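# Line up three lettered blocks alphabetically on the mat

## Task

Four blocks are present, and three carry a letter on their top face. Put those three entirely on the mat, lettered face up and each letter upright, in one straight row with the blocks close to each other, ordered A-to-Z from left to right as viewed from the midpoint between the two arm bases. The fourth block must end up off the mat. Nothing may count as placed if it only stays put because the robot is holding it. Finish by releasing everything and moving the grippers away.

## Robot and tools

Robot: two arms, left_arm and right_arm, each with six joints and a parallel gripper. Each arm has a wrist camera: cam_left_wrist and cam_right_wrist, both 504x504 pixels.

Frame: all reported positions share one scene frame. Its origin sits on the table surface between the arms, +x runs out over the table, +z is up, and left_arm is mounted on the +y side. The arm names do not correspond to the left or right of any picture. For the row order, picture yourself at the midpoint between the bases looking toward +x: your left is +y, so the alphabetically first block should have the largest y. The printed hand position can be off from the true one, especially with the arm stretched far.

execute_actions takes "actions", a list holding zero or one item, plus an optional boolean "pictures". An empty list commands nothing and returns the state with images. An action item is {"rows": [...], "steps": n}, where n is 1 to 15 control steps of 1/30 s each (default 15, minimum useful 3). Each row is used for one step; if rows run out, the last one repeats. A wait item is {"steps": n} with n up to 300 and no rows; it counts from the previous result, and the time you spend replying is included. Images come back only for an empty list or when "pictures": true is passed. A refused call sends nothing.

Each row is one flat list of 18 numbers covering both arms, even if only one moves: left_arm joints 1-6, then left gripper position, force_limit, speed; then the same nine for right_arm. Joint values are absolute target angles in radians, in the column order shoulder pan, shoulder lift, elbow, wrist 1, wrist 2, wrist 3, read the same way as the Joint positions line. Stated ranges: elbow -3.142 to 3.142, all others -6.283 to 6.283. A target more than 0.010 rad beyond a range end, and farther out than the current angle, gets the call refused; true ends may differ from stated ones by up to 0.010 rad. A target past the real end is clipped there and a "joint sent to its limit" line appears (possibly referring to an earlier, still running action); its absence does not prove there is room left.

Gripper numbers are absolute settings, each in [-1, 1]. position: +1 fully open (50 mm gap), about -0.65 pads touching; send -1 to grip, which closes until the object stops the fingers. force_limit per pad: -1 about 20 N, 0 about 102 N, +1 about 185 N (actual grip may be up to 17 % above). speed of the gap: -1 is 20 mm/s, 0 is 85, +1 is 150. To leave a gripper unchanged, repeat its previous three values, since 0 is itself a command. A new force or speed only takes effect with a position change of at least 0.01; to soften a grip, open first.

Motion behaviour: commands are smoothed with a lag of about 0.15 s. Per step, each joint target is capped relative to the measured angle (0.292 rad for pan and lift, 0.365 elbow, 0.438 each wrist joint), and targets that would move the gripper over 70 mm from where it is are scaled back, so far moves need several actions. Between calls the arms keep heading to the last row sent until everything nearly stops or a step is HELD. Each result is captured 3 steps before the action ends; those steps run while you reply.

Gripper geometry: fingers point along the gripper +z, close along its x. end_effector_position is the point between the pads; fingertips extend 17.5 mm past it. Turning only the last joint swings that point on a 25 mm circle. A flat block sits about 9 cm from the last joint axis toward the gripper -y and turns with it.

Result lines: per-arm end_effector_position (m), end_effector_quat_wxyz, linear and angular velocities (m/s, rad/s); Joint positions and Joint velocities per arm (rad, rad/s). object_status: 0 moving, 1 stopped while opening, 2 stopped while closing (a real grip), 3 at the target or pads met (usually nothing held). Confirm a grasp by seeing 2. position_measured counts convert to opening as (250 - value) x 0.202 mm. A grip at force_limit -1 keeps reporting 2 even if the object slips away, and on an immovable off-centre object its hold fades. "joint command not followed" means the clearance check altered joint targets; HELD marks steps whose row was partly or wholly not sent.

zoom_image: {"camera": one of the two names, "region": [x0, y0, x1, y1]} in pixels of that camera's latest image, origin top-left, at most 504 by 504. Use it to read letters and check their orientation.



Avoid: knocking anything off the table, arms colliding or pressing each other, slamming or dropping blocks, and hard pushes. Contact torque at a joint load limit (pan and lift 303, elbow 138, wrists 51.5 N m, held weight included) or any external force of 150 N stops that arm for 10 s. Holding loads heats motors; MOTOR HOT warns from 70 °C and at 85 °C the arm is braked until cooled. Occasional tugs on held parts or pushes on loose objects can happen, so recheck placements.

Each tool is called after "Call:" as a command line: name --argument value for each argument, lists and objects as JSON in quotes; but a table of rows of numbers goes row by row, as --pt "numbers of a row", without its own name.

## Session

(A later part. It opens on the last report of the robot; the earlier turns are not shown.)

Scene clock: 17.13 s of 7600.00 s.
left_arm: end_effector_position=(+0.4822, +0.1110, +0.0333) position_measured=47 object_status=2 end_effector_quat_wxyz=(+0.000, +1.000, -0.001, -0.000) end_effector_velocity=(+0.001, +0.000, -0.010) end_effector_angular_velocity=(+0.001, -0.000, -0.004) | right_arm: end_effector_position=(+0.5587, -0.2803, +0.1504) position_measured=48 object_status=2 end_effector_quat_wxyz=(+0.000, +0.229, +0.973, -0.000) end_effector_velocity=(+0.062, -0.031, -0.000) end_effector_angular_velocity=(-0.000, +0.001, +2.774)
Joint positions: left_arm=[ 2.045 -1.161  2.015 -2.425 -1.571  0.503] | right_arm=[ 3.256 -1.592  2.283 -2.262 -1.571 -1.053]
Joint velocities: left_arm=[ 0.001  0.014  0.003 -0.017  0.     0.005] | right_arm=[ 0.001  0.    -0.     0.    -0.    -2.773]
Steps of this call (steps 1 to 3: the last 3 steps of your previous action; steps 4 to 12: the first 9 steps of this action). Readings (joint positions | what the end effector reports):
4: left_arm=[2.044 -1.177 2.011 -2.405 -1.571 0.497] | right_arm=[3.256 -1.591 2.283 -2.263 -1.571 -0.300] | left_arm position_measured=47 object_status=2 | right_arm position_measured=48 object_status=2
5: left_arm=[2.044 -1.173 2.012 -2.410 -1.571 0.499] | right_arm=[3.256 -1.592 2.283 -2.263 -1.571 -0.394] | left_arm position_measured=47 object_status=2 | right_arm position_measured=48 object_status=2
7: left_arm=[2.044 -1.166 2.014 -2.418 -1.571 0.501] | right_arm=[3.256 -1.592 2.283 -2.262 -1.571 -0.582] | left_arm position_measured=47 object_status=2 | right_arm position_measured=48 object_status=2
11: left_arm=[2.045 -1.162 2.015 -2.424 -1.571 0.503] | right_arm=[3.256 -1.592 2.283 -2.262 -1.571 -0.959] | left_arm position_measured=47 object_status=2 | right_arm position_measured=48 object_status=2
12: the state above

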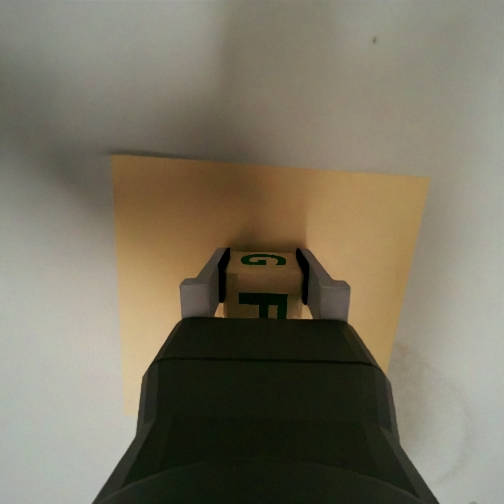

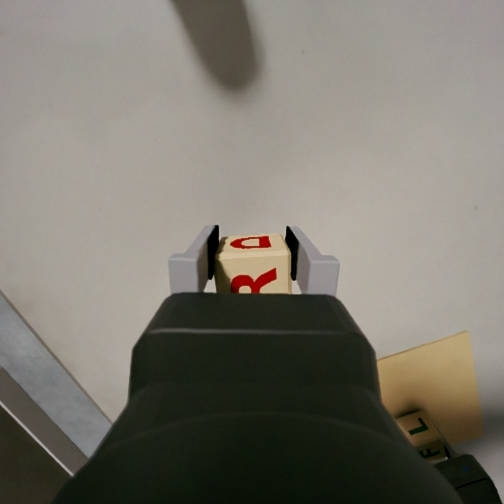

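Call:
execute_actions --actions '[{"rows":[[2.0447,-1.1595,2.0155,-2.4268,-1.571,0.5037,1,-0.4,0.5,3.2556,-1.5916,2.2832,-2.2624,-1.571,-1.3,-1,-0.4,0],[2.0447,-1.1595,2.0155,-2.4268,-1.571,0.5037,1,-0.4,0.5,3.2556,-1.5916,2.2832,-2.2624,-1.571,-1.3,-1,-0.4,0],[2.0447,-1.1595,2.0155,-2.4268,-1.571,0.5037,1,-0.4,0.5,3.2556,-1.5916,2.2832,-2.2624,-1.571,-1.3,-1,-0.4,0],[2.0447,-1.1595,2.0155,-2.4268,-1.571,0.5037,1,-0.4,0.5,3.2556,-1.5916,2.2832,-2.2624,-1.571,-1.3,-1,-0.4,0],[2.0447,-1.1595,2.0155,-2.4268,-1.571,0.5037,1,-0.4,0.5,3.2556,-1.5916,2.2832,-2.2624,-1.571,-1.3,-1,-0.4,0],[2.0447,-1.3517,1.9044,-2.1235,-1.571,0.5037,1,-0.4,0.5,3.2556,-1.5916,2.2832,-2.2624,-1.571,-1.3,-1,-0.4,0]]}]'

Call:
execute_actions --actions '[{"rows":[[2.9,-1.9,2.2,-1.87,-1.571,0.5,1,-0.4,0.5,3.4,-1.55,2.2,-2.22,-1.571,-1.2,-1,-0.4,0]]}]'

Call:
execute_actions --actions '[{"rows":[[2.9,-1.9,2.2,-1.87,-1.571,0.5,1,-0.4,0.5,3.8407,-1.3297,2.0731,-2.3142,-1.571,-0.9309,-1,-0.4,0]]}]'

Call:
execute_actions --actions '[{"steps":15}]' --pictures true

Scene clock: 17.87 s of 7600.00 s.
left_arm: end_effector_position=(+0.4851, +0.1061, +0.1242) position_measured=3 object_status=3 end_effector_quat_wxyz=(+0.000, +1.000, -0.001, -0.000) end_effector_velocity=(-0.006, +0.011, +0.439) end_effector_angular_velocity=(+0.006, +0.003, +0.000) | right_arm: end_effector_position=(+0.5648, -0.2824, +0.1504) position_measured=48 object_status=2 end_effector_quat_wxyz=(+0.000, +0.104, +0.995, -0.000) end_effector_velocity=(-0.002, +0.001, +0.000) end_effector_angular_velocity=(+0.000, -0.001, -0.070)
Joint positions: left_arm=[ 2.045 -1.266  1.954 -2.258 -1.571  0.504] | right_arm=[ 3.256 -1.592  2.283 -2.262 -1.571 -1.308]
Joint velocities: left_arm=[ 0.    -0.502 -0.284  0.794  0.    -0.   ] | right_arm=[ 0.002 -0.001 -0.     0.    -0.     0.071]
Steps of this call (steps 1 to 3: the last 3 steps of your previous action; steps 4 to 10: the robot went on to your last target; steps 11 to 22: the first 12 steps of this action). Readings (joint positions | what the end effector reports):
11: left_arm=[2.045 -1.160 2.015 -2.427 -1.571 0.504] | right_arm=[3.256 -1.592 2.283 -2.262 -1.571 -1.494] | left_arm position_measured=36 object_status=0 | right_arm position_measured=48 object_status=2
12: left_arm=[2.045 -1.160 2.015 -2.427 -1.571 0.504] | right_arm=[3.256 -1.592 2.283 -2.262 -1.571 -1.471] | left_arm position_measured=16 object_status=0 | right_arm position_measured=48 object_status=2
14: left_arm=[2.045 -1.160 2.015 -2.427 -1.571 0.504] | right_arm=[3.256 -1.592 2.283 -2.262 -1.571 -1.394] | left_arm position_measured=3 object_status=0 | right_arm position_measured=48 object_status=2
18: left_arm=[2.045 -1.197 1.993 -2.367 -1.571 0.504] | right_arm=[3.256 -1.592 2.283 -2.262 -1.571 -1.328] | left_arm position_measured=3 object_status=0 | right_arm position_measured=48 object_status=2
22: the state above

Scene clock: 18.37 s of 7600.00 s.
left_arm: end_effector_position=(+0.4931, +0.2784, +0.1972) position_measured=3 object_status=3 end_effector_quat_wxyz=(-0.039, +0.996, +0.076, -0.026) end_effector_velocity=(+0.016, +0.437, +0.111) end_effector_angular_velocity=(+0.081, +0.061, +0.460) | right_arm: end_effector_position=(+0.5697, -0.2035, +0.1681) position_measured=48 object_status=2 end_effector_quat_wxyz=(-0.000, +0.087, +0.996, -0.000) end_effector_velocity=(-0.000, +0.032, +0.006) end_effector_angular_velocity=(-0.000, +0.002, +0.016)
Joint positions: left_arm=[ 2.196 -1.472  2.039 -2.045 -1.571  0.502] | right_arm=[ 3.394 -1.552  2.204 -2.222 -1.571 -1.204]
Joint velocities: left_arm=[ 0.456 -0.454  0.267  0.288  0.001 -0.005] | right_arm=[ 0.054  0.018 -0.032  0.016  0.     0.038]
Steps of this call (steps 1 to 3: the last 3 steps of your previous action; steps 4 to 15: the first 12 steps of this action). Readings (joint positions | what the end effector reports):
4: left_arm=[2.047 -1.325 1.923 -2.168 -1.571 0.504] | right_arm=[3.258 -1.591 2.282 -2.261 -1.571 -1.300] | left_arm position_measured=3 object_status=3 | right_arm position_measured=48 object_status=2
5: left_arm=[2.060 -1.337 1.935 -2.156 -1.571 0.504] | right_arm=[3.276 -1.586 2.271 -2.256 -1.571 -1.287] | left_arm position_measured=3 object_status=3 | right_arm position_measured=48 object_status=2
7: left_arm=[2.085 -1.361 1.959 -2.132 -1.571 0.503] | right_arm=[3.329 -1.571 2.240 -2.241 -1.571 -1.250] | left_arm position_measured=3 object_status=3 | right_arm position_measured=48 object_status=2
11: left_arm=[2.138 -1.414 2.001 -2.086 -1.571 0.503] | right_arm=[3.379 -1.556 2.212 -2.226 -1.571 -1.215] | left_arm position_measured=3 object_status=3 | right_arm position_measured=48 object_status=2
15: the state above

Scene clock: 18.87 s of 7600.00 s.
left_arm: end_effector_position=(+0.4913, +0.4947, +0.2715) position_measured=3 object_status=3 end_effector_quat_wxyz=(-0.020, +0.977, +0.212, -0.018) end_effector_velocity=(-0.025, +0.435, +0.120) end_effector_angular_velocity=(-0.079, -0.106, +0.659) | right_arm: end_effector_position=(+0.5393, -0.0448, +0.1343) position_measured=48 object_status=2 end_effector_quat_wxyz=(-0.000, +0.044, +0.999, -0.000) end_effector_velocity=(-0.178, +0.401, -0.082) end_effector_angular_velocity=(-0.001, +0.000, +0.329)
Joint positions: left_arm=[ 2.47  -1.725  2.142 -1.933 -1.571  0.501] | right_arm=[ 3.656 -1.409  2.119 -2.281 -1.571 -1.027]
Joint velocities: left_arm=[ 0.657 -0.432  0.144  0.156  0.    -0.002] | right_arm=[ 0.681  0.29  -0.167 -0.122 -0.001  0.352]
Steps of this call (steps 1 to 3: the last 3 steps of your previous action; steps 4 to 15: the first 12 steps of this action). Readings (joint positions | what the end effector reports):
4: left_arm=[2.261 -1.537 2.073 -2.008 -1.571 0.502] | right_arm=[3.401 -1.548 2.200 -2.221 -1.571 -1.198] | left_arm position_measured=3 object_status=3 | right_arm position_measured=48 object_status=2
5: left_arm=[2.278 -1.554 2.081 -1.999 -1.571 0.502] | right_arm=[3.420 -1.534 2.191 -2.227 -1.571 -1.181] | left_arm position_measured=3 object_status=3 | right_arm position_measured=48 object_status=2
7: left_arm=[2.313 -1.589 2.095 -1.984 -1.571 0.501] | right_arm=[3.468 -1.499 2.171 -2.242 -1.571 -1.139] | left_arm position_measured=3 object_status=3 | right_arm position_measured=48 object_status=2
11: left_arm=[2.387 -1.661 2.120 -1.957 -1.571 0.501] | right_arm=[3.563 -1.448 2.142 -2.264 -1.571 -1.076] | left_arm position_measured=3 object_status=3 | right_arm position_measured=48 object_status=2
15: the state above

Scene clock: 19.37 s of 7600.00 s.
left_arm: end_effector_position=(+0.4552, +0.7116, +0.3091) position_measured=3 object_status=3 end_effector_quat_wxyz=(-0.002, +0.920, +0.391, -0.003) end_effector_velocity=(-0.094, +0.258, +0.036) end_effector_angular_velocity=(-0.015, -0.053, +0.499) | right_arm: end_effector_position=(+0.4805, +0.0596, +0.1109) position_measured=48 object_status=2 end_effector_quat_wxyz=(+0.000, +0.001, +1.000, -0.000) end_effector_velocity=(-0.012, +0.017, -0.005) end_effector_angular_velocity=(-0.000, +0.000, +0.014)
Joint positions: left_arm=[ 2.846 -1.881  2.194 -1.877 -1.571  0.5  ] | right_arm=[ 3.837 -1.331  2.074 -2.314 -1.571 -0.933]
Joint velocities: left_arm=[ 0.498 -0.174  0.057  0.061 -0.001 -0.   ] | right_arm=[ 0.03   0.014 -0.007 -0.006 -0.     0.016]
Kept back: nothing.
Steps of this call (steps 1 to 3: the last 3 steps of your previous action; steps 4 to 15: the robot went on to your last target). Readings (joint positions | what the end effector reports):
1: left_arm=[2.492 -1.739 2.147 -1.928 -1.571 0.501] | right_arm=[3.679 -1.399 2.113 -2.285 -1.571 -1.016] | left_arm position_measured=3 object_status=3 | right_arm position_measured=48 object_status=2
2: left_arm=[2.516 -1.753 2.151 -1.923 -1.571 0.501] | right_arm=[3.701 -1.389 2.108 -2.289 -1.571 -1.004] | left_arm position_measured=3 object_status=3 | right_arm position_measured=48 object_status=2
4: left_arm=[2.564 -1.777 2.159 -1.914 -1.571 0.501] | right_arm=[3.746 -1.370 2.096 -2.297 -1.571 -0.980] | left_arm position_measured=3 object_status=3 | right_arm position_measured=48 object_status=2
8: left_arm=[2.666 -1.818 2.173 -1.900 -1.571 0.500] | right_arm=[3.812 -1.342 2.080 -2.309 -1.571 -0.946] | left_arm position_measured=3 object_status=3 | right_arm position_measured=48 object_status=2
15: the state above

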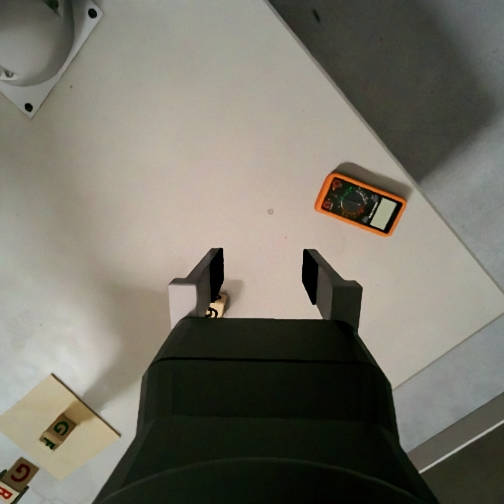

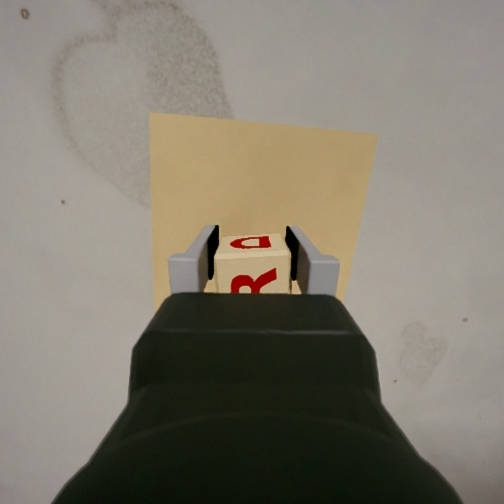

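Call:
execute_actions --actions '[{"rows":[[2.9,-1.9,2.2,-1.87,-1.571,0.5,1,-0.4,0.5,3.8354,-1.32,2.085,-2.336,-1.571,-0.9362,-1,-0.4,0],[2.9,-1.9,2.2,-1.87,-1.571,0.5,1,-0.4,0.5,3.8354,-1.32,2.085,-2.336,-1.571,-0.9362,-1,-0.4,0],[2.9,-1.9,2.2,-1.87,-1.571,0.5,1,-0.4,0.5,3.8354,-1.32,2.085,-2.336,-1.571,-0.9362,-1,-0.4,0],[2.9,-1.9,2.2,-1.87,-1.571,0.5,1,-0.4,0.5,3.8354,-1.2322,2.1273,-2.4659,-1.571,-0.9362,-1,-0.4,0]]}]' --pictures true

Scene clock: 20.10 s of 7600.00 s.
left_arm: end_effector_position=(+0.4440, +0.7390, +0.3128) position_measured=3 object_status=3 end_effector_quat_wxyz=(-0.000, +0.910, +0.416, -0.000) end_effector_velocity=(-0.000, +0.001, +0.000) end_effector_angular_velocity=(+0.001, -0.000, +0.001) | right_arm: end_effector_position=(+0.4778, +0.0562, +0.0401) position_measured=48 object_status=2 end_effector_quat_wxyz=(-0.000, +0.000, +1.000, -0.000) end_effector_velocity=(-0.002, -0.004, -0.052) end_effector_angular_velocity=(+0.003, -0.003, -0.001)
Joint positions: left_arm=[ 2.9   -1.9    2.2   -1.87  -1.571  0.5  ] | right_arm=[ 3.836 -1.24   2.123 -2.454 -1.571 -0.936]
Joint velocities: left_arm=[ 0.001 -0.     0.     0.     0.001 -0.   ] | right_arm=[-0.004  0.07   0.035 -0.109  0.    -0.003]
Steps of this call (steps 1 to 10: the robot went on to your last target; steps 11 to 22: the first 12 steps of this action). Readings (joint positions | what the end effector reports):
11: left_arm=[2.898 -1.899 2.200 -1.870 -1.571 0.500] | right_arm=[3.841 -1.329 2.073 -2.315 -1.571 -0.931] | left_arm position_measured=3 object_status=3 | right_arm position_measured=48 object_status=2
12: left_arm=[2.899 -1.899 2.200 -1.870 -1.571 0.500] | right_arm=[3.840 -1.327 2.075 -2.321 -1.571 -0.932] | left_arm position_measured=3 object_status=3 | right_arm position_measured=48 object_status=2
14: left_arm=[2.899 -1.900 2.200 -1.870 -1.571 0.500] | right_arm=[3.838 -1.321 2.082 -2.332 -1.571 -0.934] | left_arm position_measured=3 object_status=3 | right_arm position_measured=48 object_status=2
18: left_arm=[2.900 -1.900 2.200 -1.870 -1.571 0.500] | right_arm=[3.836 -1.259 2.113 -2.425 -1.572 -0.936] | left_arm position_measured=3 object_status=3 | right_arm position_measured=48 object_status=2
22: the state above

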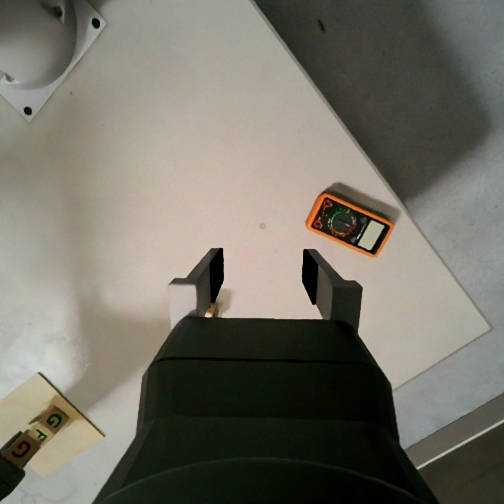

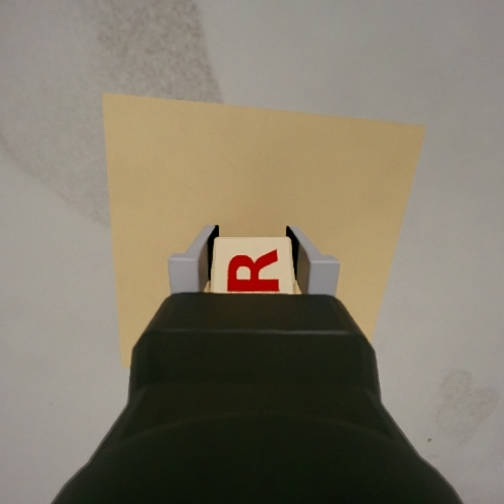

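Call:
zoom_image --camera "cam_left_wrist" --region '[0,340,160,504]'

Call:
execute_actions --actions '[]'

Region (0, 340, 160, 504) of cam_left_wrist's 504x504 image, scaled by 3.073, with more detail than that image has; it fills the left 492 columns of this view, and the rest is white.

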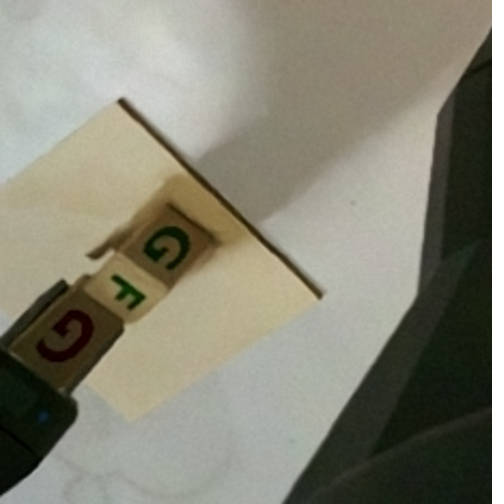

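Scene clock: 20.20 s of 7600.00 s.
left_arm: end_effector_position=(+0.4440, +0.7390, +0.3129) position_measured=3 object_status=3 end_effector_quat_wxyz=(-0.000, +0.909, +0.416, -0.000) end_effector_velocity=(+0.000, -0.000, +0.000) end_effector_angular_velocity=(-0.001, -0.000, -0.001) | right_arm: end_effector_position=(+0.4776, +0.0560, +0.0366) position_measured=48 object_status=2 end_effector_quat_wxyz=(+0.000, +0.000, +1.000, -0.000) end_effector_velocity=(-0.001, -0.002, -0.021) end_effector_angular_velocity=(+0.000, -0.001, -0.001)
Joint positions: left_arm=[ 2.9   -1.9    2.2   -1.87  -1.571  0.5  ] | right_arm=[ 3.836 -1.235  2.126 -2.461 -1.571 -0.936]
Joint velocities: left_arm=[-0.    -0.    -0.     0.    -0.001  0.   ] | right_arm=[-0.001  0.028  0.015 -0.044 -0.    -0.   ]
Kept back: nothing.
Steps of this call (steps 1 to 3: the last 3 steps of your previous action). Readings (joint positions | what the end effector reports):
1: left_arm=[2.900 -1.900 2.200 -1.870 -1.571 0.500] | right_arm=[3.836 -1.238 2.124 -2.457 -1.571 -0.936] | left_arm position_measured=3 object_status=3 | right_arm position_measured=48 object_status=2
2: left_arm=[2.900 -1.900 2.200 -1.870 -1.571 0.500] | right_arm=[3.836 -1.236 2.125 -2.459 -1.571 -0.936] | left_arm position_measured=3 object_status=3 | right_arm position_measured=48 object_status=2
3: the state above

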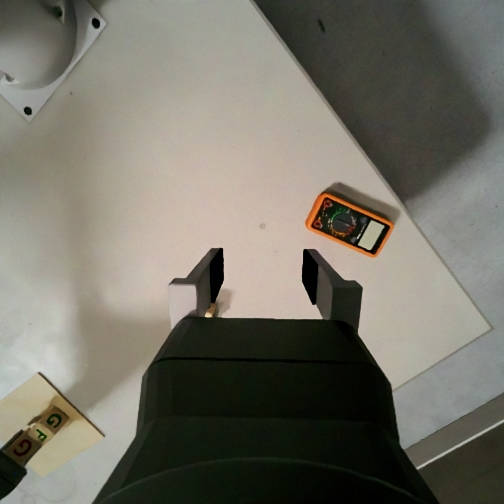

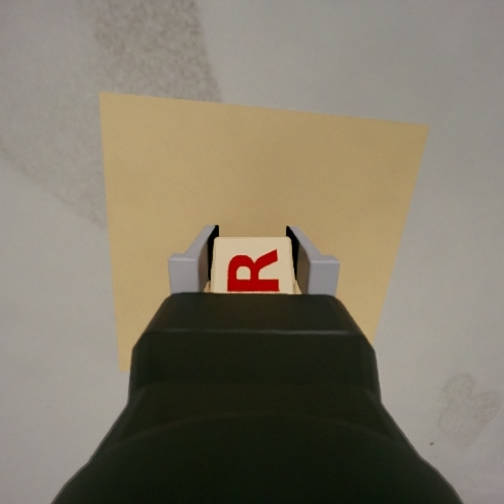

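Call:
execute_actions --actions '[{"rows":[[2.9,-1.9,2.2,-1.87,-1.571,0.5,1,-0.4,0.5,3.8354,-1.2774,2.1119,-2.4053,-1.571,-0.9362,-1,-0.4,0],[2.9,-1.9,2.2,-1.87,-1.571,0.5,1,-0.4,0.5,3.8354,-1.2774,2.1119,-2.4053,-1.571,-0.9362,-1,-0.4,0],[2.9,-1.9,2.2,-1.87,-1.571,0.5,1,-0.4,0.5,3.8354,-1.2774,2.1119,-2.4053,-1.571,-0.9362,-1,-0.4,0],[2.9,-1.9,2.2,-1.87,-1.571,0.5,1,-0.4,0.5,3.8354,-1.2774,2.1119,-2.4053,-1.571,-0.9362,-1,-0.4,0],[2.9,-1.9,2.2,-1.87,-1.571,0.5,1,-0.4,0.5,3.8354,-1.2774,2.1119,-2.4053,-1.571,-0.9362,-1,-0.4,0],[2.9,-1.9,2.2,-1.87,-1.571,0.5,1,-0.4,0.5,3.8025,-1.3048,2.1515,-2.4175,-1.571,-0.9691,-1,-0.4,0]]}]' --pictures true

Scene clock: 20.93 s of 7600.00 s.
left_arm: end_effector_position=(+0.4440, +0.7391, +0.3129) position_measured=3 object_status=3 end_effector_quat_wxyz=(-0.000, +0.909, +0.416, -0.000) end_effector_velocity=(+0.000, -0.000, +0.000) end_effector_angular_velocity=(-0.001, -0.000, -0.000) | right_arm: end_effector_position=(+0.4776, +0.0328, +0.0644) position_measured=48 object_status=2 end_effector_quat_wxyz=(+0.000, +0.000, +1.000, -0.000) end_effector_velocity=(-0.000, -0.038, +0.009) end_effector_angular_velocity=(-0.001, -0.000, -0.002)
Joint positions: left_arm=[ 2.9   -1.9    2.2   -1.87  -1.571  0.5  ] | right_arm=[ 3.807 -1.299  2.146 -2.418 -1.571 -0.964]
Joint velocities: left_arm=[ 0.    -0.    -0.     0.    -0.001  0.   ] | right_arm=[-0.046 -0.051  0.05   0.001 -0.001 -0.044]
Steps of this call (steps 1 to 10: the robot went on to your last target; steps 11 to 22: the first 12 steps of this action). Readings (joint positions | what the end effector reports):
11: left_arm=[2.900 -1.900 2.200 -1.870 -1.571 0.500] | right_arm=[3.835 -1.234 2.127 -2.463 -1.571 -0.936] | left_arm position_measured=3 object_status=3 | right_arm position_measured=48 object_status=2
12: left_arm=[2.900 -1.900 2.200 -1.870 -1.571 0.500] | right_arm=[3.835 -1.244 2.124 -2.448 -1.571 -0.936] | left_arm position_measured=3 object_status=3 | right_arm position_measured=48 object_status=2
14: left_arm=[2.900 -1.900 2.200 -1.870 -1.571 0.500] | right_arm=[3.835 -1.260 2.118 -2.429 -1.571 -0.936] | left_arm position_measured=3 object_status=3 | right_arm position_measured=48 object_status=2
18: left_arm=[2.900 -1.900 2.200 -1.870 -1.571 0.500] | right_arm=[3.820 -1.286 2.132 -2.418 -1.571 -0.952] | left_arm position_measured=3 object_status=3 | right_arm position_measured=48 object_status=2
22: the state above

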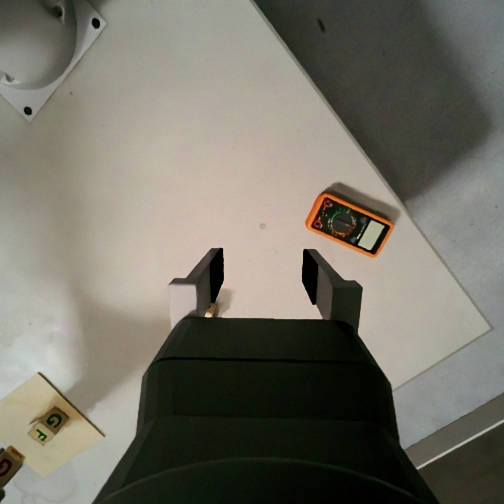

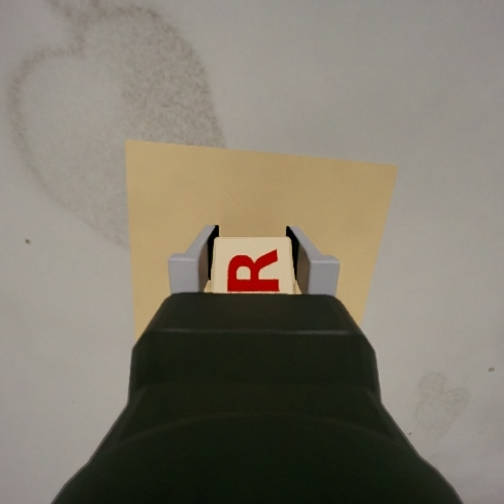

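Call:
execute_actions --actions '[{"rows":[[2.9,-1.9,2.2,-1.87,-1.571,0.5,1,-0.4,0.5,3.797,-1.2673,2.1645,-2.468,-1.571,-0.9746,-1,-0.4,0],[2.9,-1.9,2.2,-1.87,-1.571,0.5,1,-0.4,0.5,3.797,-1.2673,2.1645,-2.468,-1.571,-0.9746,-1,-0.4,0],[2.9,-1.9,2.2,-1.87,-1.571,0.5,1,-0.4,0.5,3.797,-1.2673,2.1645,-2.468,-1.571,-0.9746,-1,-0.4,0],[2.9,-1.9,2.2,-1.87,-1.571,0.5,1,-0.4,0.5,3.797,-1.2673,2.1645,-2.468,-1.571,-0.9746,-1,-0.4,0],[2.9,-1.9,2.2,-1.87,-1.571,0.5,1,-0.4,0.5,3.797,-1.2673,2.1645,-2.468,-1.571,-0.9746,-1,-0.4,0],[2.9,-1.9,2.2,-1.87,-1.571,0.5,1,-0.4,0.5,3.797,-1.2673,2.1645,-2.468,-1.571,-0.9746,-1,-0.4,0],[2.9,-1.9,2.2,-1.87,-1.571,0.5,1,-0.4,0.5,3.797,-1.2673,2.1645,-2.468,-1.571,-0.9746,-1,-0.4,0],[2.9,-1.9,2.2,-1.87,-1.571,0.5,1,-0.4,0.5,3.797,-1.2673,2.1645,-2.468,-1.571,-0.9746,-1,-0.4,0],[2.9,-1.9,2.2,-1.87,-1.571,0.5,1,-0.4,0.5,3.797,-1.2673,2.1645,-2.468,-1.571,-0.9746,1,-0.4,0]]}]'

Call:
execute_actions --actions '[{"rows":[[2.9,-1.9,2.2,-1.87,-1.571,0.5,1,-0.4,0.5,3.797,-1.40,2.10,-2.271,-1.571,-0.9746,1,-0.4,0]],"steps":10}]'

Call:
execute_actions --actions '[{"rows":[[2.9,-1.9,2.2,-1.87,-1.571,0.5,1,-0.4,0.5,3.90,-1.37,1.95,-2.151,-1.571,-0.872,1,-0.4,0]]}]' --pictures true

Scene clock: 21.67 s of 7600.00 s.
left_arm: end_effector_position=(+0.4440, +0.7391, +0.3129) position_measured=3 object_status=3 end_effector_quat_wxyz=(-0.000, +0.909, +0.416, -0.000) end_effector_velocity=(+0.000, +0.000, -0.000) end_effector_angular_velocity=(+0.000, +0.000, -0.000) | right_arm: end_effector_position=(+0.4802, +0.0264, +0.0412) position_measured=4 object_status=0 end_effector_quat_wxyz=(+0.000, +0.000, +1.000, -0.000) end_effector_velocity=(+0.001, -0.001, -0.008) end_effector_angular_velocity=(-0.001, +0.000, +0.002)
Joint positions: left_arm=[ 2.9   -1.9    2.2   -1.87  -1.571  0.5  ] | right_arm=[ 3.797 -1.269  2.164 -2.466 -1.571 -0.974]
Joint velocities: left_arm=[-0.  0.  0. -0.  0.  0.] | right_arm=[-0.002  0.012  0.004 -0.015 -0.    -0.003]
Steps of this call (steps 1 to 3: the last 3 steps of your previous action; steps 4 to 10: the robot went on to your last target; steps 11 to 22: the first 12 steps of this action). Readings (joint positions | what the end effector reports):
11: left_arm=[2.900 -1.900 2.200 -1.870 -1.571 0.500] | right_arm=[3.802 -1.303 2.152 -2.419 -1.571 -0.969] | left_arm position_measured=3 object_status=3 | right_arm position_measured=48 object_status=2
12: left_arm=[2.900 -1.900 2.200 -1.870 -1.571 0.500] | right_arm=[3.801 -1.295 2.154 -2.432 -1.571 -0.971] | left_arm position_measured=3 object_status=3 | right_arm position_measured=48 object_status=2
14: left_arm=[2.900 -1.900 2.200 -1.870 -1.571 0.500] | right_arm=[3.799 -1.281 2.160 -2.448 -1.571 -0.972] | left_arm position_measured=3 object_status=3 | right_arm position_measured=48 object_status=2
18: left_arm=[2.900 -1.900 2.200 -1.870 -1.571 0.500] | right_arm=[3.798 -1.271 2.163 -2.462 -1.571 -0.974] | left_arm position_measured=3 object_status=3 | right_arm position_measured=48 object_status=2
22: the state above

Scene clock: 22.00 s of 7600.00 s.
left_arm: end_effector_position=(+0.4440, +0.7391, +0.3129) position_measured=3 object_status=3 end_effector_quat_wxyz=(-0.000, +0.909, +0.416, -0.000) end_effector_velocity=(+0.000, -0.000, +0.000) end_effector_angular_velocity=(-0.000, -0.000, -0.001) | right_arm: end_effector_position=(+0.4826, +0.0278, +0.1175) position_measured=3 object_status=3 end_effector_quat_wxyz=(+0.000, +0.000, +1.000, +0.000) end_effector_velocity=(-0.015, -0.010, +0.178) end_effector_angular_velocity=(-0.013, +0.018, +0.001)
Joint positions: left_arm=[ 2.9   -1.9    2.2   -1.87  -1.571  0.5  ] | right_arm=[ 3.797 -1.373  2.113 -2.312 -1.571 -0.975]
Joint velocities: left_arm=[-0.  0. -0. -0. -0.  0.] | right_arm=[ 0.001 -0.247 -0.11   0.379 -0.001  0.   ]
Steps of this call (steps 1 to 3: the last 3 steps of your previous action; steps 4 to 10: the first 7 steps of this action). Readings (joint positions | what the end effector reports):
4: left_arm=[2.900 -1.900 2.200 -1.870 -1.571 0.500] | right_arm=[3.797 -1.270 2.164 -2.463 -1.571 -0.975] | left_arm position_measured=3 object_status=3 | right_arm position_measured=3 object_status=0
5: left_arm=[2.900 -1.900 2.200 -1.870 -1.571 0.500] | right_arm=[3.797 -1.287 2.156 -2.435 -1.571 -0.975] | left_arm position_measured=3 object_status=3 | right_arm position_measured=3 object_status=0
7: left_arm=[2.900 -1.900 2.200 -1.870 -1.571 0.500] | right_arm=[3.797 -1.331 2.133 -2.375 -1.571 -0.975] | left_arm position_measured=3 object_status=3 | right_arm position_measured=3 object_status=3
10: the state above

Scene clock: 22.50 s of 7600.00 s.
left_arm: end_effector_position=(+0.4440, +0.7391, +0.3129) position_measured=3 object_status=3 end_effector_quat_wxyz=(-0.000, +0.909, +0.416, -0.000) end_effector_velocity=(+0.000, -0.000, +0.000) end_effector_angular_velocity=(+0.000, +0.000, +0.000) | right_arm: end_effector_position=(+0.4719, +0.1045, +0.1867) position_measured=3 object_status=3 end_effector_quat_wxyz=(+0.000, -0.000, +1.000, -0.000) end_effector_velocity=(-0.008, +0.033, +0.025) end_effector_angular_velocity=(-0.000, -0.000, +0.002)
Joint positions: left_arm=[ 2.9   -1.9    2.2   -1.87  -1.571  0.5  ] | right_arm=[ 3.895 -1.371  1.957 -2.157 -1.571 -0.877]
Joint velocities: left_arm=[-0.  0. -0.  0.  0. -0.] | right_arm=[ 0.043  0.009 -0.063  0.054 -0.     0.041]
Steps of this call (steps 1 to 3: the last 3 steps of your previous action; steps 4 to 15: the first 12 steps of this action). Readings (joint positions | what the end effector reports):
4: left_arm=[2.900 -1.900 2.200 -1.870 -1.571 0.500] | right_arm=[3.799 -1.391 2.101 -2.280 -1.571 -0.972] | left_arm position_measured=3 object_status=3 | right_arm position_measured=3 object_status=3
5: left_arm=[2.900 -1.900 2.200 -1.870 -1.571 0.500] | right_arm=[3.814 -1.388 2.079 -2.259 -1.571 -0.957] | left_arm position_measured=3 object_status=3 | right_arm position_measured=3 object_status=3
7: left_arm=[2.900 -1.900 2.200 -1.870 -1.571 0.500] | right_arm=[3.846 -1.382 2.030 -2.220 -1.571 -0.926] | left_arm position_measured=3 object_status=3 | right_arm position_measured=3 object_status=3
11: left_arm=[2.900 -1.900 2.200 -1.870 -1.571 0.500] | right_arm=[3.884 -1.373 1.974 -2.171 -1.571 -0.888] | left_arm position_measured=3 object_status=3 | right_arm position_measured=3 object_status=3
15: the state above

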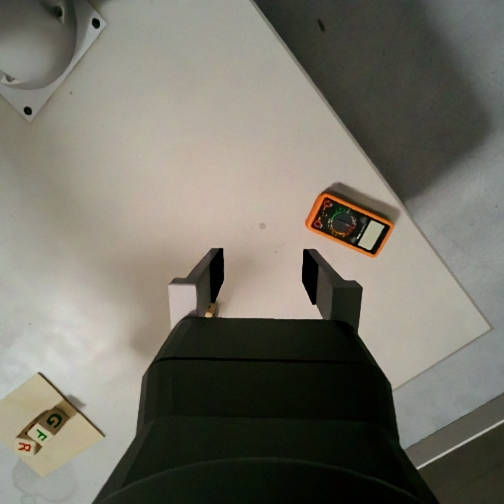

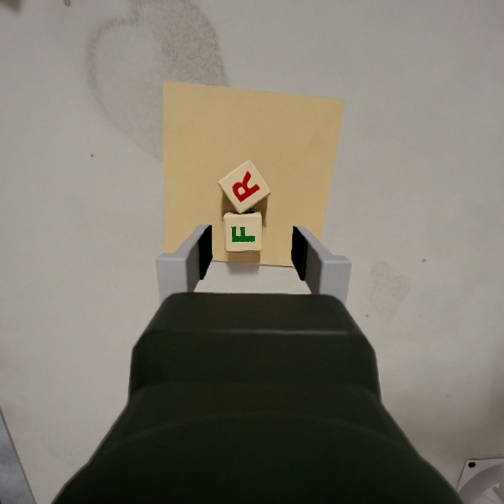

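Call:
zoom_image --camera "cam_right_wrist" --region '[180,130,320,270]'

Region (180, 130, 320, 270) of cam_right_wrist's 504x504 image, scaled by 3.600, with more detail than that image has.

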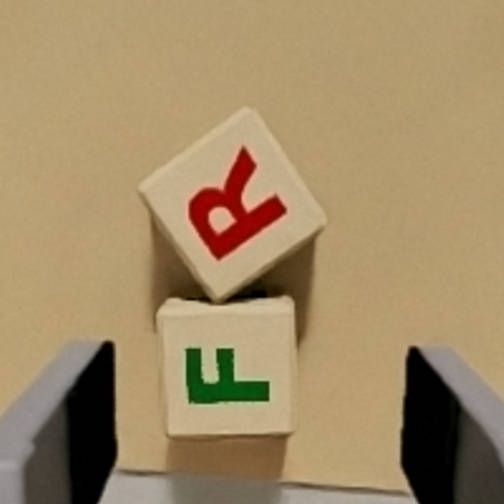

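Call:
execute_actions --actions '[{"rows":[[2.9,-1.9,2.2,-1.87,-1.571,0.5,1,-0.4,0.5,3.8561,-1.2978,2.1026,-2.3756,-1.571,-1.5264,1,-0.4,0]]}]'

Call:
execute_actions --actions '[{"steps":8}]' --pictures true

Scene clock: 23.67 s of 7600.00 s.
left_arm: end_effector_position=(+0.4440, +0.7391, +0.3129) position_measured=3 object_status=3 end_effector_quat_wxyz=(-0.000, +0.909, +0.416, -0.000) end_effector_velocity=(+0.000, +0.000, +0.000) end_effector_angular_velocity=(+0.001, -0.001, +0.001) | right_arm: end_effector_position=(+0.4804, +0.0723, +0.0881) position_measured=3 object_status=3 end_effector_quat_wxyz=(+0.000, -0.272, +0.962, -0.000) end_effector_velocity=(+0.002, -0.025, -0.069) end_effector_angular_velocity=(+0.001, -0.001, +0.545)
Joint positions: left_arm=[ 2.9   -1.9    2.2   -1.87  -1.571  0.5  ] | right_arm=[ 3.859 -1.303  2.091 -2.359 -1.571 -1.463]
Joint velocities: left_arm=[ 0.     0.    -0.001  0.     0.001 -0.001] | right_arm=[-0.028  0.048  0.103 -0.153  0.001 -0.573]
Steps of this call (steps 1 to 3: the last 3 steps of your previous action; steps 4 to 15: the robot went on to your last target; steps 16 to 23: nothing new was sent; steps 24 to 35: the first 12 steps of this action). Readings (joint positions | what the end effector reports):
24: left_arm=[2.900 -1.900 2.200 -1.870 -1.571 0.500] | right_arm=[3.900 -1.369 1.951 -2.153 -1.571 -0.876] | left_arm position_measured=3 object_status=3 | right_arm position_measured=3 object_status=3
25: left_arm=[2.900 -1.900 2.200 -1.870 -1.571 0.500] | right_arm=[3.897 -1.365 1.960 -2.168 -1.571 -0.905] | left_arm position_measured=3 object_status=3 | right_arm position_measured=3 object_status=3
27: left_arm=[2.900 -1.900 2.200 -1.870 -1.571 0.500] | right_arm=[3.887 -1.348 1.996 -2.218 -1.571 -1.010] | left_arm position_measured=3 object_status=3 | right_arm position_measured=3 object_status=3
31: left_arm=[2.900 -1.900 2.200 -1.870 -1.571 0.500] | right_arm=[3.867 -1.316 2.064 -2.318 -1.571 -1.311] | left_arm position_measured=3 object_status=3 | right_arm position_measured=3 object_status=3
35: the state above

Scene clock: 23.93 s of 7600.00 s.
left_arm: end_effector_position=(+0.4440, +0.7391, +0.3129) position_measured=3 object_status=3 end_effector_quat_wxyz=(-0.000, +0.909, +0.416, -0.000) end_effector_velocity=(-0.000, -0.000, +0.000) end_effector_angular_velocity=(-0.002, -0.000, +0.000) | right_arm: end_effector_position=(+0.4806, +0.0697, +0.0811) position_measured=3 object_status=3 end_effector_quat_wxyz=(+0.000, -0.298, +0.954, -0.000) end_effector_velocity=(+0.000, -0.003, -0.006) end_effector_angular_velocity=(-0.000, +0.001, +0.047)
Joint positions: left_arm=[ 2.9   -1.9    2.2   -1.87  -1.571  0.5  ] | right_arm=[ 3.856 -1.298  2.102 -2.374 -1.571 -1.521]
Joint velocities: left_arm=[ 0.    -0.    -0.     0.    -0.002 -0.   ] | right_arm=[-0.003  0.005  0.009 -0.013  0.    -0.05 ]
Kept back: nothing.
Steps of this call (steps 1 to 3: the last 3 steps of your previous action; steps 4 to 8: the robot went on to your last target). Readings (joint positions | what the end effector reports):
1: left_arm=[2.900 -1.900 2.200 -1.870 -1.571 0.500] | right_arm=[3.859 -1.302 2.094 -2.363 -1.571 -1.480] | left_arm position_measured=3 object_status=3 | right_arm position_measured=3 object_status=3
2: left_arm=[2.900 -1.900 2.200 -1.870 -1.571 0.500] | right_arm=[3.858 -1.301 2.096 -2.366 -1.571 -1.492] | left_arm position_measured=3 object_status=3 | right_arm position_measured=3 object_status=3
4: left_arm=[2.900 -1.900 2.200 -1.870 -1.571 0.500] | right_arm=[3.857 -1.299 2.099 -2.371 -1.571 -1.508] | left_arm position_measured=3 object_status=3 | right_arm position_measured=3 object_status=3
8: the state above

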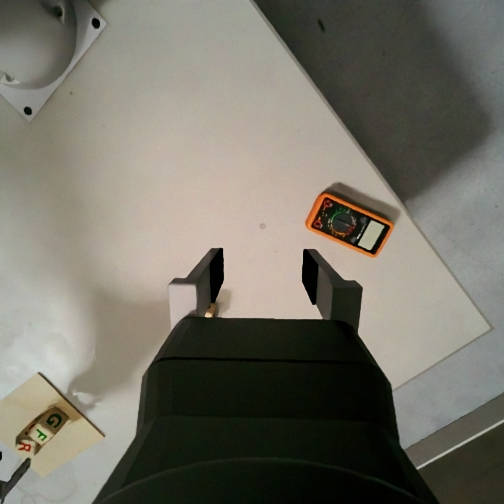

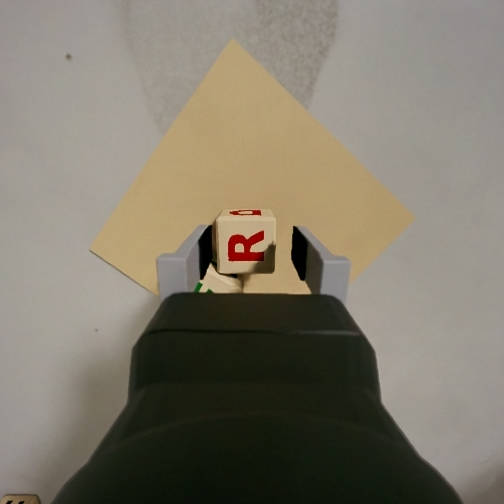

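Call:
execute_actions --actions '[{"rows":[[2.9,-1.9,2.2,-1.87,-1.571,0.5,1,-0.4,0.5,3.8562,-1.2925,2.0952,-2.3735,-1.571,-1.5263,1,-0.4,0],[2.9,-1.9,2.2,-1.87,-1.571,0.5,1,-0.4,0.5,3.8562,-1.2925,2.0952,-2.3735,-1.571,-1.5263,1,-0.4,0],[2.9,-1.9,2.2,-1.87,-1.571,0.5,1,-0.4,0.5,3.8562,-1.2925,2.0952,-2.3735,-1.571,-1.5263,1,-0.4,0],[2.9,-1.9,2.2,-1.87,-1.571,0.5,1,-0.4,0.5,3.8562,-1.224,2.1199,-2.4667,-1.571,-1.5263,1,-0.4,0]]}]' --pictures true

Scene clock: 24.50 s of 7600.00 s.
left_arm: end_effector_position=(+0.4440, +0.7391, +0.3129) position_measured=3 object_status=3 end_effector_quat_wxyz=(-0.000, +0.909, +0.416, -0.000) end_effector_velocity=(-0.000, +0.000, -0.000) end_effector_angular_velocity=(+0.000, +0.000, +0.000) | right_arm: end_effector_position=(+0.4839, +0.0719, +0.0363) position_measured=3 object_status=3 end_effector_quat_wxyz=(+0.000, -0.301, +0.954, -0.000) end_effector_velocity=(-0.000, +0.000, -0.035) end_effector_angular_velocity=(+0.001, -0.001, +0.001)
Joint positions: left_arm=[ 2.9   -1.9    2.2   -1.87  -1.571  0.5  ] | right_arm=[ 3.856 -1.23   2.118 -2.459 -1.571 -1.526]
Joint velocities: left_arm=[-0.  0.  0.  0.  0. -0.] | right_arm=[ 0.     0.052  0.017 -0.07   0.001 -0.   ]
Steps of this call (steps 1 to 5: the robot went on to your last target; steps 6 to 17: the first 12 steps of this action). Readings (joint positions | what the end effector reports):
6: left_arm=[2.900 -1.900 2.200 -1.870 -1.571 0.500] | right_arm=[3.856 -1.298 2.102 -2.375 -1.571 -1.526] | left_arm position_measured=3 object_status=3 | right_arm position_measured=3 object_status=3
7: left_arm=[2.900 -1.900 2.200 -1.870 -1.571 0.500] | right_arm=[3.856 -1.296 2.101 -2.375 -1.571 -1.526] | left_arm position_measured=3 object_status=3 | right_arm position_measured=3 object_status=3
9: left_arm=[2.900 -1.900 2.200 -1.870 -1.571 0.500] | right_arm=[3.856 -1.292 2.099 -2.378 -1.571 -1.526] | left_arm position_measured=3 object_status=3 | right_arm position_measured=3 object_status=3
13: left_arm=[2.900 -1.900 2.200 -1.870 -1.571 0.500] | right_arm=[3.856 -1.244 2.114 -2.440 -1.571 -1.526] | left_arm position_measured=3 object_status=3 | right_arm position_measured=3 object_status=3
17: the state above

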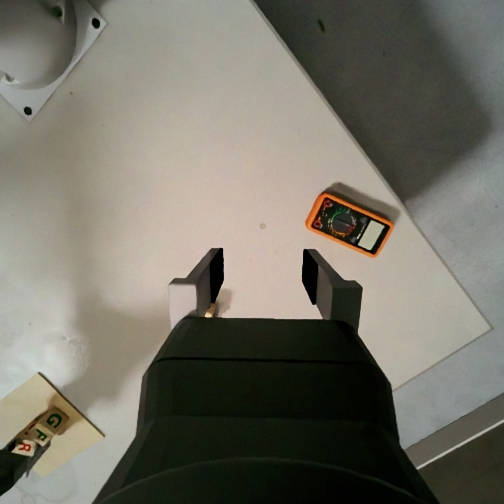

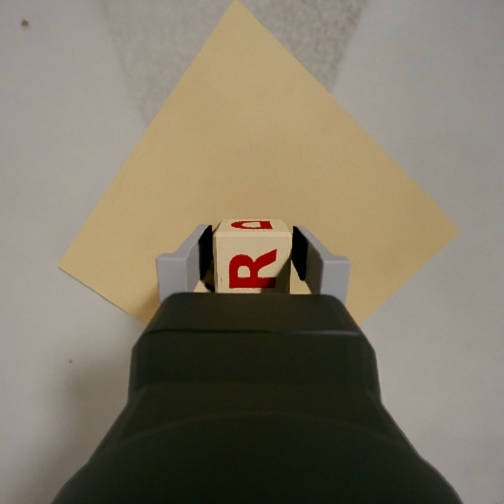

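Call:
execute_actions --actions '[{"rows":[[2.9,-1.9,2.2,-1.87,-1.571,0.5,1,-0.4,0.5,3.8562,-1.224,2.1199,-2.4667,-1.571,-1.5263,-1,-0.4,0],[2.9,-1.9,2.2,-1.87,-1.571,0.5,1,-0.4,0.5,3.8562,-1.224,2.1199,-2.4667,-1.571,-1.5263,-1,-0.4,0],[2.9,-1.9,2.2,-1.87,-1.571,0.5,1,-0.4,0.5,3.8562,-1.224,2.1199,-2.4667,-1.571,-1.5263,-1,-0.4,0],[2.9,-1.9,2.2,-1.87,-1.571,0.5,1,-0.4,0.5,3.8562,-1.224,2.1199,-2.4667,-1.571,-1.5263,-1,-0.4,0],[2.9,-1.9,2.2,-1.87,-1.571,0.5,1,-0.4,0.5,3.8562,-1.224,2.1199,-2.4667,-1.571,-1.5263,-1,-0.4,0],[2.9,-1.9,2.2,-1.87,-1.571,0.5,1,-0.4,0.5,3.8562,-1.224,2.1199,-2.4667,-1.571,-1.5263,-1,-0.4,0],[2.9,-1.9,2.2,-1.87,-1.571,0.5,1,-0.4,0.5,3.8562,-1.236,2.116,-2.451,-1.571,-1.5263,-1,-0.4,0],[2.9,-1.9,2.2,-1.87,-1.571,0.5,1,-0.4,0.5,3.8562,-1.236,2.116,-2.451,-1.571,-1.5263,-1,-0.4,0],[2.9,-1.9,2.2,-1.87,-1.571,0.5,1,-0.4,0.5,3.8407,-1.2279,2.1036,-2.4465,-1.571,-0.9309,-1,-0.4,0]]}]'

Call:
execute_actions --actions '[{"rows":[[2.9,-1.9,2.2,-1.87,-1.571,0.5,1,-0.4,0.5,3.8407,-1.2279,2.1036,-2.4465,-1.571,-0.9309,-1,-0.4,0],[2.9,-1.9,2.2,-1.87,-1.571,0.5,1,-0.4,0.5,3.8407,-1.2279,2.1036,-2.4465,-1.571,-0.9309,-1,-0.4,0],[2.9,-1.9,2.2,-1.87,-1.571,0.5,1,-0.4,0.5,3.8407,-1.2279,2.1036,-2.4465,-1.571,-0.9309,-1,-0.4,0],[2.9,-1.9,2.2,-1.87,-1.571,0.5,1,-0.4,0.5,3.8407,-1.2279,2.1036,-2.4465,-1.571,-0.9309,-1,-0.4,0],[2.9,-1.9,2.2,-1.87,-1.571,0.5,1,-0.4,0.5,3.8407,-1.2176,2.1067,-2.4599,-1.571,-0.9309,-1,-0.4,0]],"steps":12}]' --pictures true

Scene clock: 25.33 s of 7600.00 s.
left_arm: end_effector_position=(+0.4440, +0.7391, +0.3129) position_measured=3 object_status=3 end_effector_quat_wxyz=(-0.000, +0.909, +0.416, -0.000) end_effector_velocity=(+0.000, +0.000, +0.000) end_effector_angular_velocity=(+0.001, -0.001, +0.000) | right_arm: end_effector_position=(+0.4848, +0.0695, +0.0387) position_measured=47 object_status=2 end_effector_quat_wxyz=(+0.000, -0.232, +0.973, -0.000) end_effector_velocity=(+0.016, -0.035, +0.019) end_effector_angular_velocity=(+0.003, -0.005, -1.950)
Joint positions: left_arm=[ 2.9   -1.9    2.2   -1.87  -1.571  0.5  ] | right_arm=[ 3.852 -1.231  2.113 -2.453 -1.571 -1.387]
Joint velocities: left_arm=[-0.    -0.    -0.    -0.     0.001 -0.   ] | right_arm=[-0.067  0.004 -0.058  0.049 -0.     1.883]
Steps of this call (steps 1 to 3: the last 3 steps of your previous action; steps 4 to 13: the robot went on to your last target; steps 14 to 25: the first 12 steps of this action). Readings (joint positions | what the end effector reports):
14: left_arm=[2.900 -1.900 2.200 -1.870 -1.571 0.500] | right_arm=[3.856 -1.224 2.120 -2.467 -1.571 -1.526] | left_arm position_measured=3 object_status=3 | right_arm position_measured=12 object_status=0
15: left_arm=[2.900 -1.900 2.200 -1.870 -1.571 0.500] | right_arm=[3.856 -1.224 2.120 -2.467 -1.571 -1.526] | left_arm position_measured=3 object_status=3 | right_arm position_measured=26 object_status=0
17: left_arm=[2.900 -1.900 2.200 -1.870 -1.571 0.500] | right_arm=[3.856 -1.224 2.120 -2.467 -1.571 -1.526] | left_arm position_measured=3 object_status=3 | right_arm position_measured=47 object_status=0
21: left_arm=[2.900 -1.900 2.200 -1.870 -1.571 0.500] | right_arm=[3.856 -1.227 2.120 -2.462 -1.571 -1.526] | left_arm position_measured=3 object_status=3 | right_arm position_measured=47 object_status=0
25: the state above

Scene clock: 25.73 s of 7600.00 s.
left_arm: end_effector_position=(+0.4440, +0.7391, +0.3129) position_measured=3 object_status=3 end_effector_quat_wxyz=(-0.000, +0.909, +0.416, -0.000) end_effector_velocity=(+0.000, -0.000, +0.000) end_effector_angular_velocity=(+0.000, -0.001, -0.000) | right_arm: end_effector_position=(+0.4837, +0.0648, +0.0354) position_measured=47 object_status=2 end_effector_quat_wxyz=(+0.000, -0.008, +1.000, -0.000) end_effector_velocity=(-0.003, -0.002, -0.019) end_effector_angular_velocity=(-0.002, +0.002, -0.137)
Joint positions: left_arm=[ 2.9   -1.9    2.2   -1.87  -1.571  0.5  ] | right_arm=[ 3.841 -1.221  2.106 -2.456 -1.571 -0.946]
Joint velocities: left_arm=[-0. -0. -0. -0.  0. -0.] | right_arm=[-0.002  0.027  0.01  -0.034 -0.001  0.135]
Steps of this call (steps 1 to 3: the last 3 steps of your previous action; steps 4 to 12: the first 9 steps of this action). Readings (joint positions | what the end effector reports):
4: left_arm=[2.900 -1.900 2.200 -1.870 -1.571 0.500] | right_arm=[3.844 -1.229 2.107 -2.449 -1.571 -1.102] | left_arm position_measured=3 object_status=3 | right_arm position_measured=47 object_status=2
5: left_arm=[2.900 -1.900 2.200 -1.870 -1.571 0.500] | right_arm=[3.843 -1.229 2.106 -2.448 -1.571 -1.057] | left_arm position_measured=3 object_status=3 | right_arm position_measured=47 object_status=2
7: left_arm=[2.900 -1.900 2.200 -1.870 -1.571 0.500] | right_arm=[3.842 -1.228 2.105 -2.447 -1.571 -0.999] | left_arm position_measured=3 object_status=3 | right_arm position_measured=47 object_status=2
11: left_arm=[2.900 -1.900 2.200 -1.870 -1.571 0.500] | right_arm=[3.841 -1.222 2.105 -2.455 -1.571 -0.951] | left_arm position_measured=3 object_status=3 | right_arm position_measured=47 object_status=2
12: the state above

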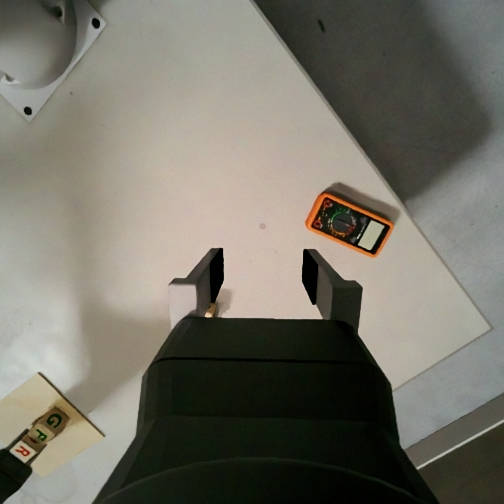

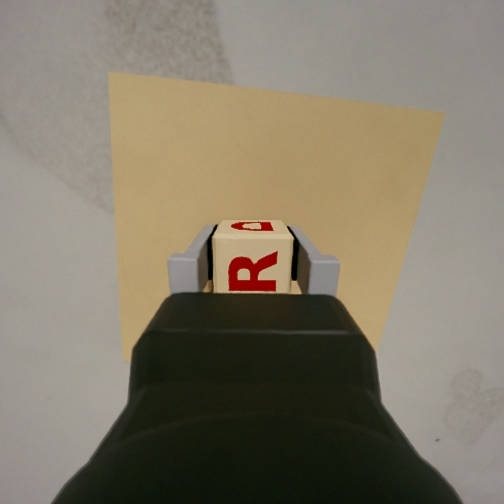

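Call:
execute_actions --actions '[{"rows":[[2.9,-1.9,2.2,-1.87,-1.571,0.5,1,-0.4,0.5,3.8407,-1.2176,2.1067,-2.4599,-1.571,-0.9309,1,-0.4,0.5],[2.9,-1.9,2.2,-1.87,-1.571,0.5,1,-0.4,0.5,3.8407,-1.2176,2.1067,-2.4599,-1.571,-0.9309,1,-0.4,0.5],[2.9,-1.9,2.2,-1.87,-1.571,0.5,1,-0.4,0.5,3.8407,-1.2176,2.1067,-2.4599,-1.571,-0.9309,1,-0.4,0.5],[2.9,-1.9,2.2,-1.87,-1.571,0.5,1,-0.4,0.5,3.8407,-1.2176,2.1067,-2.4599,-1.571,-0.9309,1,-0.4,0.5],[2.9,-1.9,2.2,-1.87,-1.571,0.5,1,-0.4,0.5,3.8407,-1.30,2.07,-2.341,-1.571,-0.9309,1,-0.4,0.5],[2.9,-1.9,2.2,-1.87,-1.571,0.5,1,-0.4,0.5,3.8407,-1.30,2.07,-2.341,-1.571,-0.9309,1,-0.4,0.5],[2.9,-1.9,2.2,-1.87,-1.571,0.5,1,-0.4,0.5,3.8407,-1.30,2.07,-2.341,-1.571,-0.9309,1,-0.4,0.5],[2.9,-1.9,2.2,-1.87,-1.571,0.5,1,-0.4,0.5,3.8407,-1.30,2.07,-2.341,-1.571,-0.9309,1,-0.4,0.5],[2.9,-1.9,2.2,-1.87,-1.571,0.5,1,-0.4,0.5,3.90,-1.37,1.95,-2.151,-1.571,-0.872,1,-0.4,0.5]]}]'

Call:
execute_actions --actions '[{"steps":10}]' --pictures true

Scene clock: 26.33 s of 7600.00 s.
left_arm: end_effector_position=(+0.4440, +0.7391, +0.3129) position_measured=3 object_status=3 end_effector_quat_wxyz=(-0.000, +0.909, +0.416, -0.000) end_effector_velocity=(+0.000, -0.000, +0.000) end_effector_angular_velocity=(-0.000, -0.000, -0.000) | right_arm: end_effector_position=(+0.4824, +0.0849, +0.1206) position_measured=3 object_status=3 end_effector_quat_wxyz=(+0.000, +0.000, +1.000, +0.000) end_effector_velocity=(-0.066, +0.145, +0.386) end_effector_angular_velocity=(-0.033, +0.043, +0.007)
Joint positions: left_arm=[ 2.9   -1.9    2.2   -1.87  -1.571  0.5  ] | right_arm=[ 3.865 -1.313  2.027 -2.285 -1.571 -0.907]
Joint velocities: left_arm=[-0. -0.  0. -0.  0. -0.] | right_arm=[ 0.219 -0.339 -0.445  0.838  0.     0.212]
Steps of this call (steps 1 to 3: the last 3 steps of your previous action; steps 4 to 6: the robot went on to your last target; steps 7 to 18: the first 12 steps of this action). Readings (joint positions | what the end effector reports):
7: left_arm=[2.900 -1.900 2.200 -1.870 -1.571 0.500] | right_arm=[3.841 -1.218 2.107 -2.459 -1.571 -0.933] | left_arm position_measured=3 object_status=3 | right_arm position_measured=35 object_status=0
8: left_arm=[2.900 -1.900 2.200 -1.870 -1.571 0.500] | right_arm=[3.841 -1.218 2.107 -2.460 -1.571 -0.932] | left_arm position_measured=3 object_status=3 | right_arm position_measured=16 object_status=0
10: left_arm=[2.900 -1.900 2.200 -1.870 -1.571 0.500] | right_arm=[3.841 -1.218 2.107 -2.460 -1.571 -0.932] | left_arm position_measured=3 object_status=3 | right_arm position_measured=3 object_status=0
14: left_arm=[2.900 -1.900 2.200 -1.870 -1.571 0.500] | right_arm=[3.841 -1.268 2.084 -2.389 -1.571 -0.931] | left_arm position_measured=3 object_status=3 | right_arm position_measured=3 object_status=0
18: the state above

Scene clock: 26.67 s of 7600.00 s.
left_arm: end_effector_position=(+0.4440, +0.7391, +0.3129) position_measured=3 object_status=3 end_effector_quat_wxyz=(-0.000, +0.909, +0.416, -0.000) end_effector_velocity=(+0.000, +0.000, -0.000) end_effector_angular_velocity=(+0.001, -0.000, -0.000) | right_arm: end_effector_position=(+0.4718, +0.1071, +0.1857) position_measured=3 object_status=3 end_effector_quat_wxyz=(+0.000, -0.000, +1.000, -0.000) end_effector_velocity=(-0.007, +0.010, +0.034) end_effector_angular_velocity=(+0.001, -0.001, -0.000)
Joint positions: left_arm=[ 2.9   -1.9    2.2   -1.87  -1.571  0.5  ] | right_arm=[ 3.898 -1.367  1.954 -2.158 -1.571 -0.874]
Joint velocities: left_arm=[-0.     0.     0.    -0.     0.001 -0.   ] | right_arm=[ 0.017 -0.027 -0.037  0.062  0.     0.017]
Kept back: nothing.
Steps of this call (steps 1 to 3: the last 3 steps of your previous action; steps 4 to 10: the robot went on to your last target). Readings (joint positions | what the end effector reports):
1: left_arm=[2.900 -1.900 2.200 -1.870 -1.571 0.500] | right_arm=[3.872 -1.325 2.012 -2.257 -1.571 -0.900] | left_arm position_measured=3 object_status=3 | right_arm position_measured=3 object_status=3
2: left_arm=[2.900 -1.900 2.200 -1.870 -1.571 0.500] | right_arm=[3.879 -1.337 1.996 -2.231 -1.571 -0.893] | left_arm position_measured=3 object_status=3 | right_arm position_measured=3 object_status=3
4: left_arm=[2.900 -1.900 2.200 -1.870 -1.571 0.500] | right_arm=[3.889 -1.352 1.975 -2.194 -1.571 -0.883] | left_arm position_measured=3 object_status=3 | right_arm position_measured=3 object_status=3
8: left_arm=[2.900 -1.900 2.200 -1.870 -1.571 0.500] | right_arm=[3.897 -1.365 1.957 -2.164 -1.571 -0.875] | left_arm position_measured=3 object_status=3 | right_arm position_measured=3 object_status=3
10: the state above

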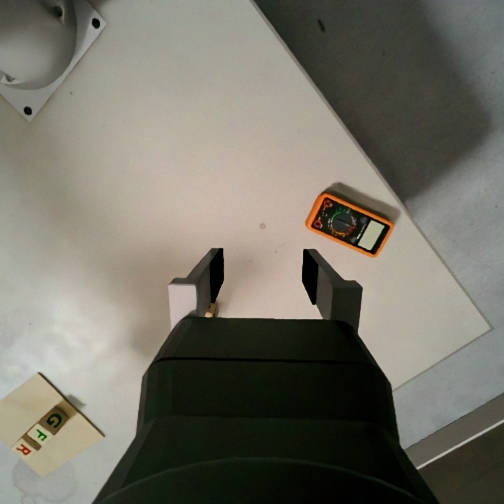

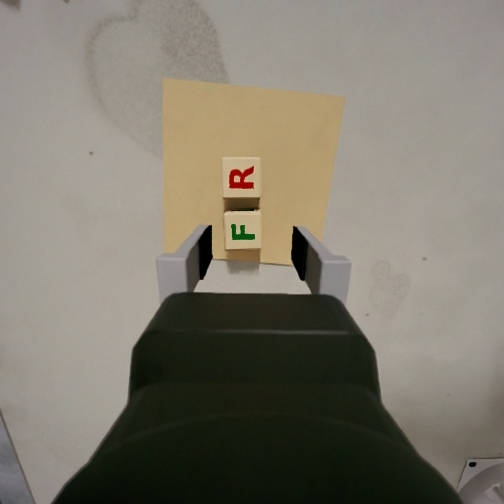

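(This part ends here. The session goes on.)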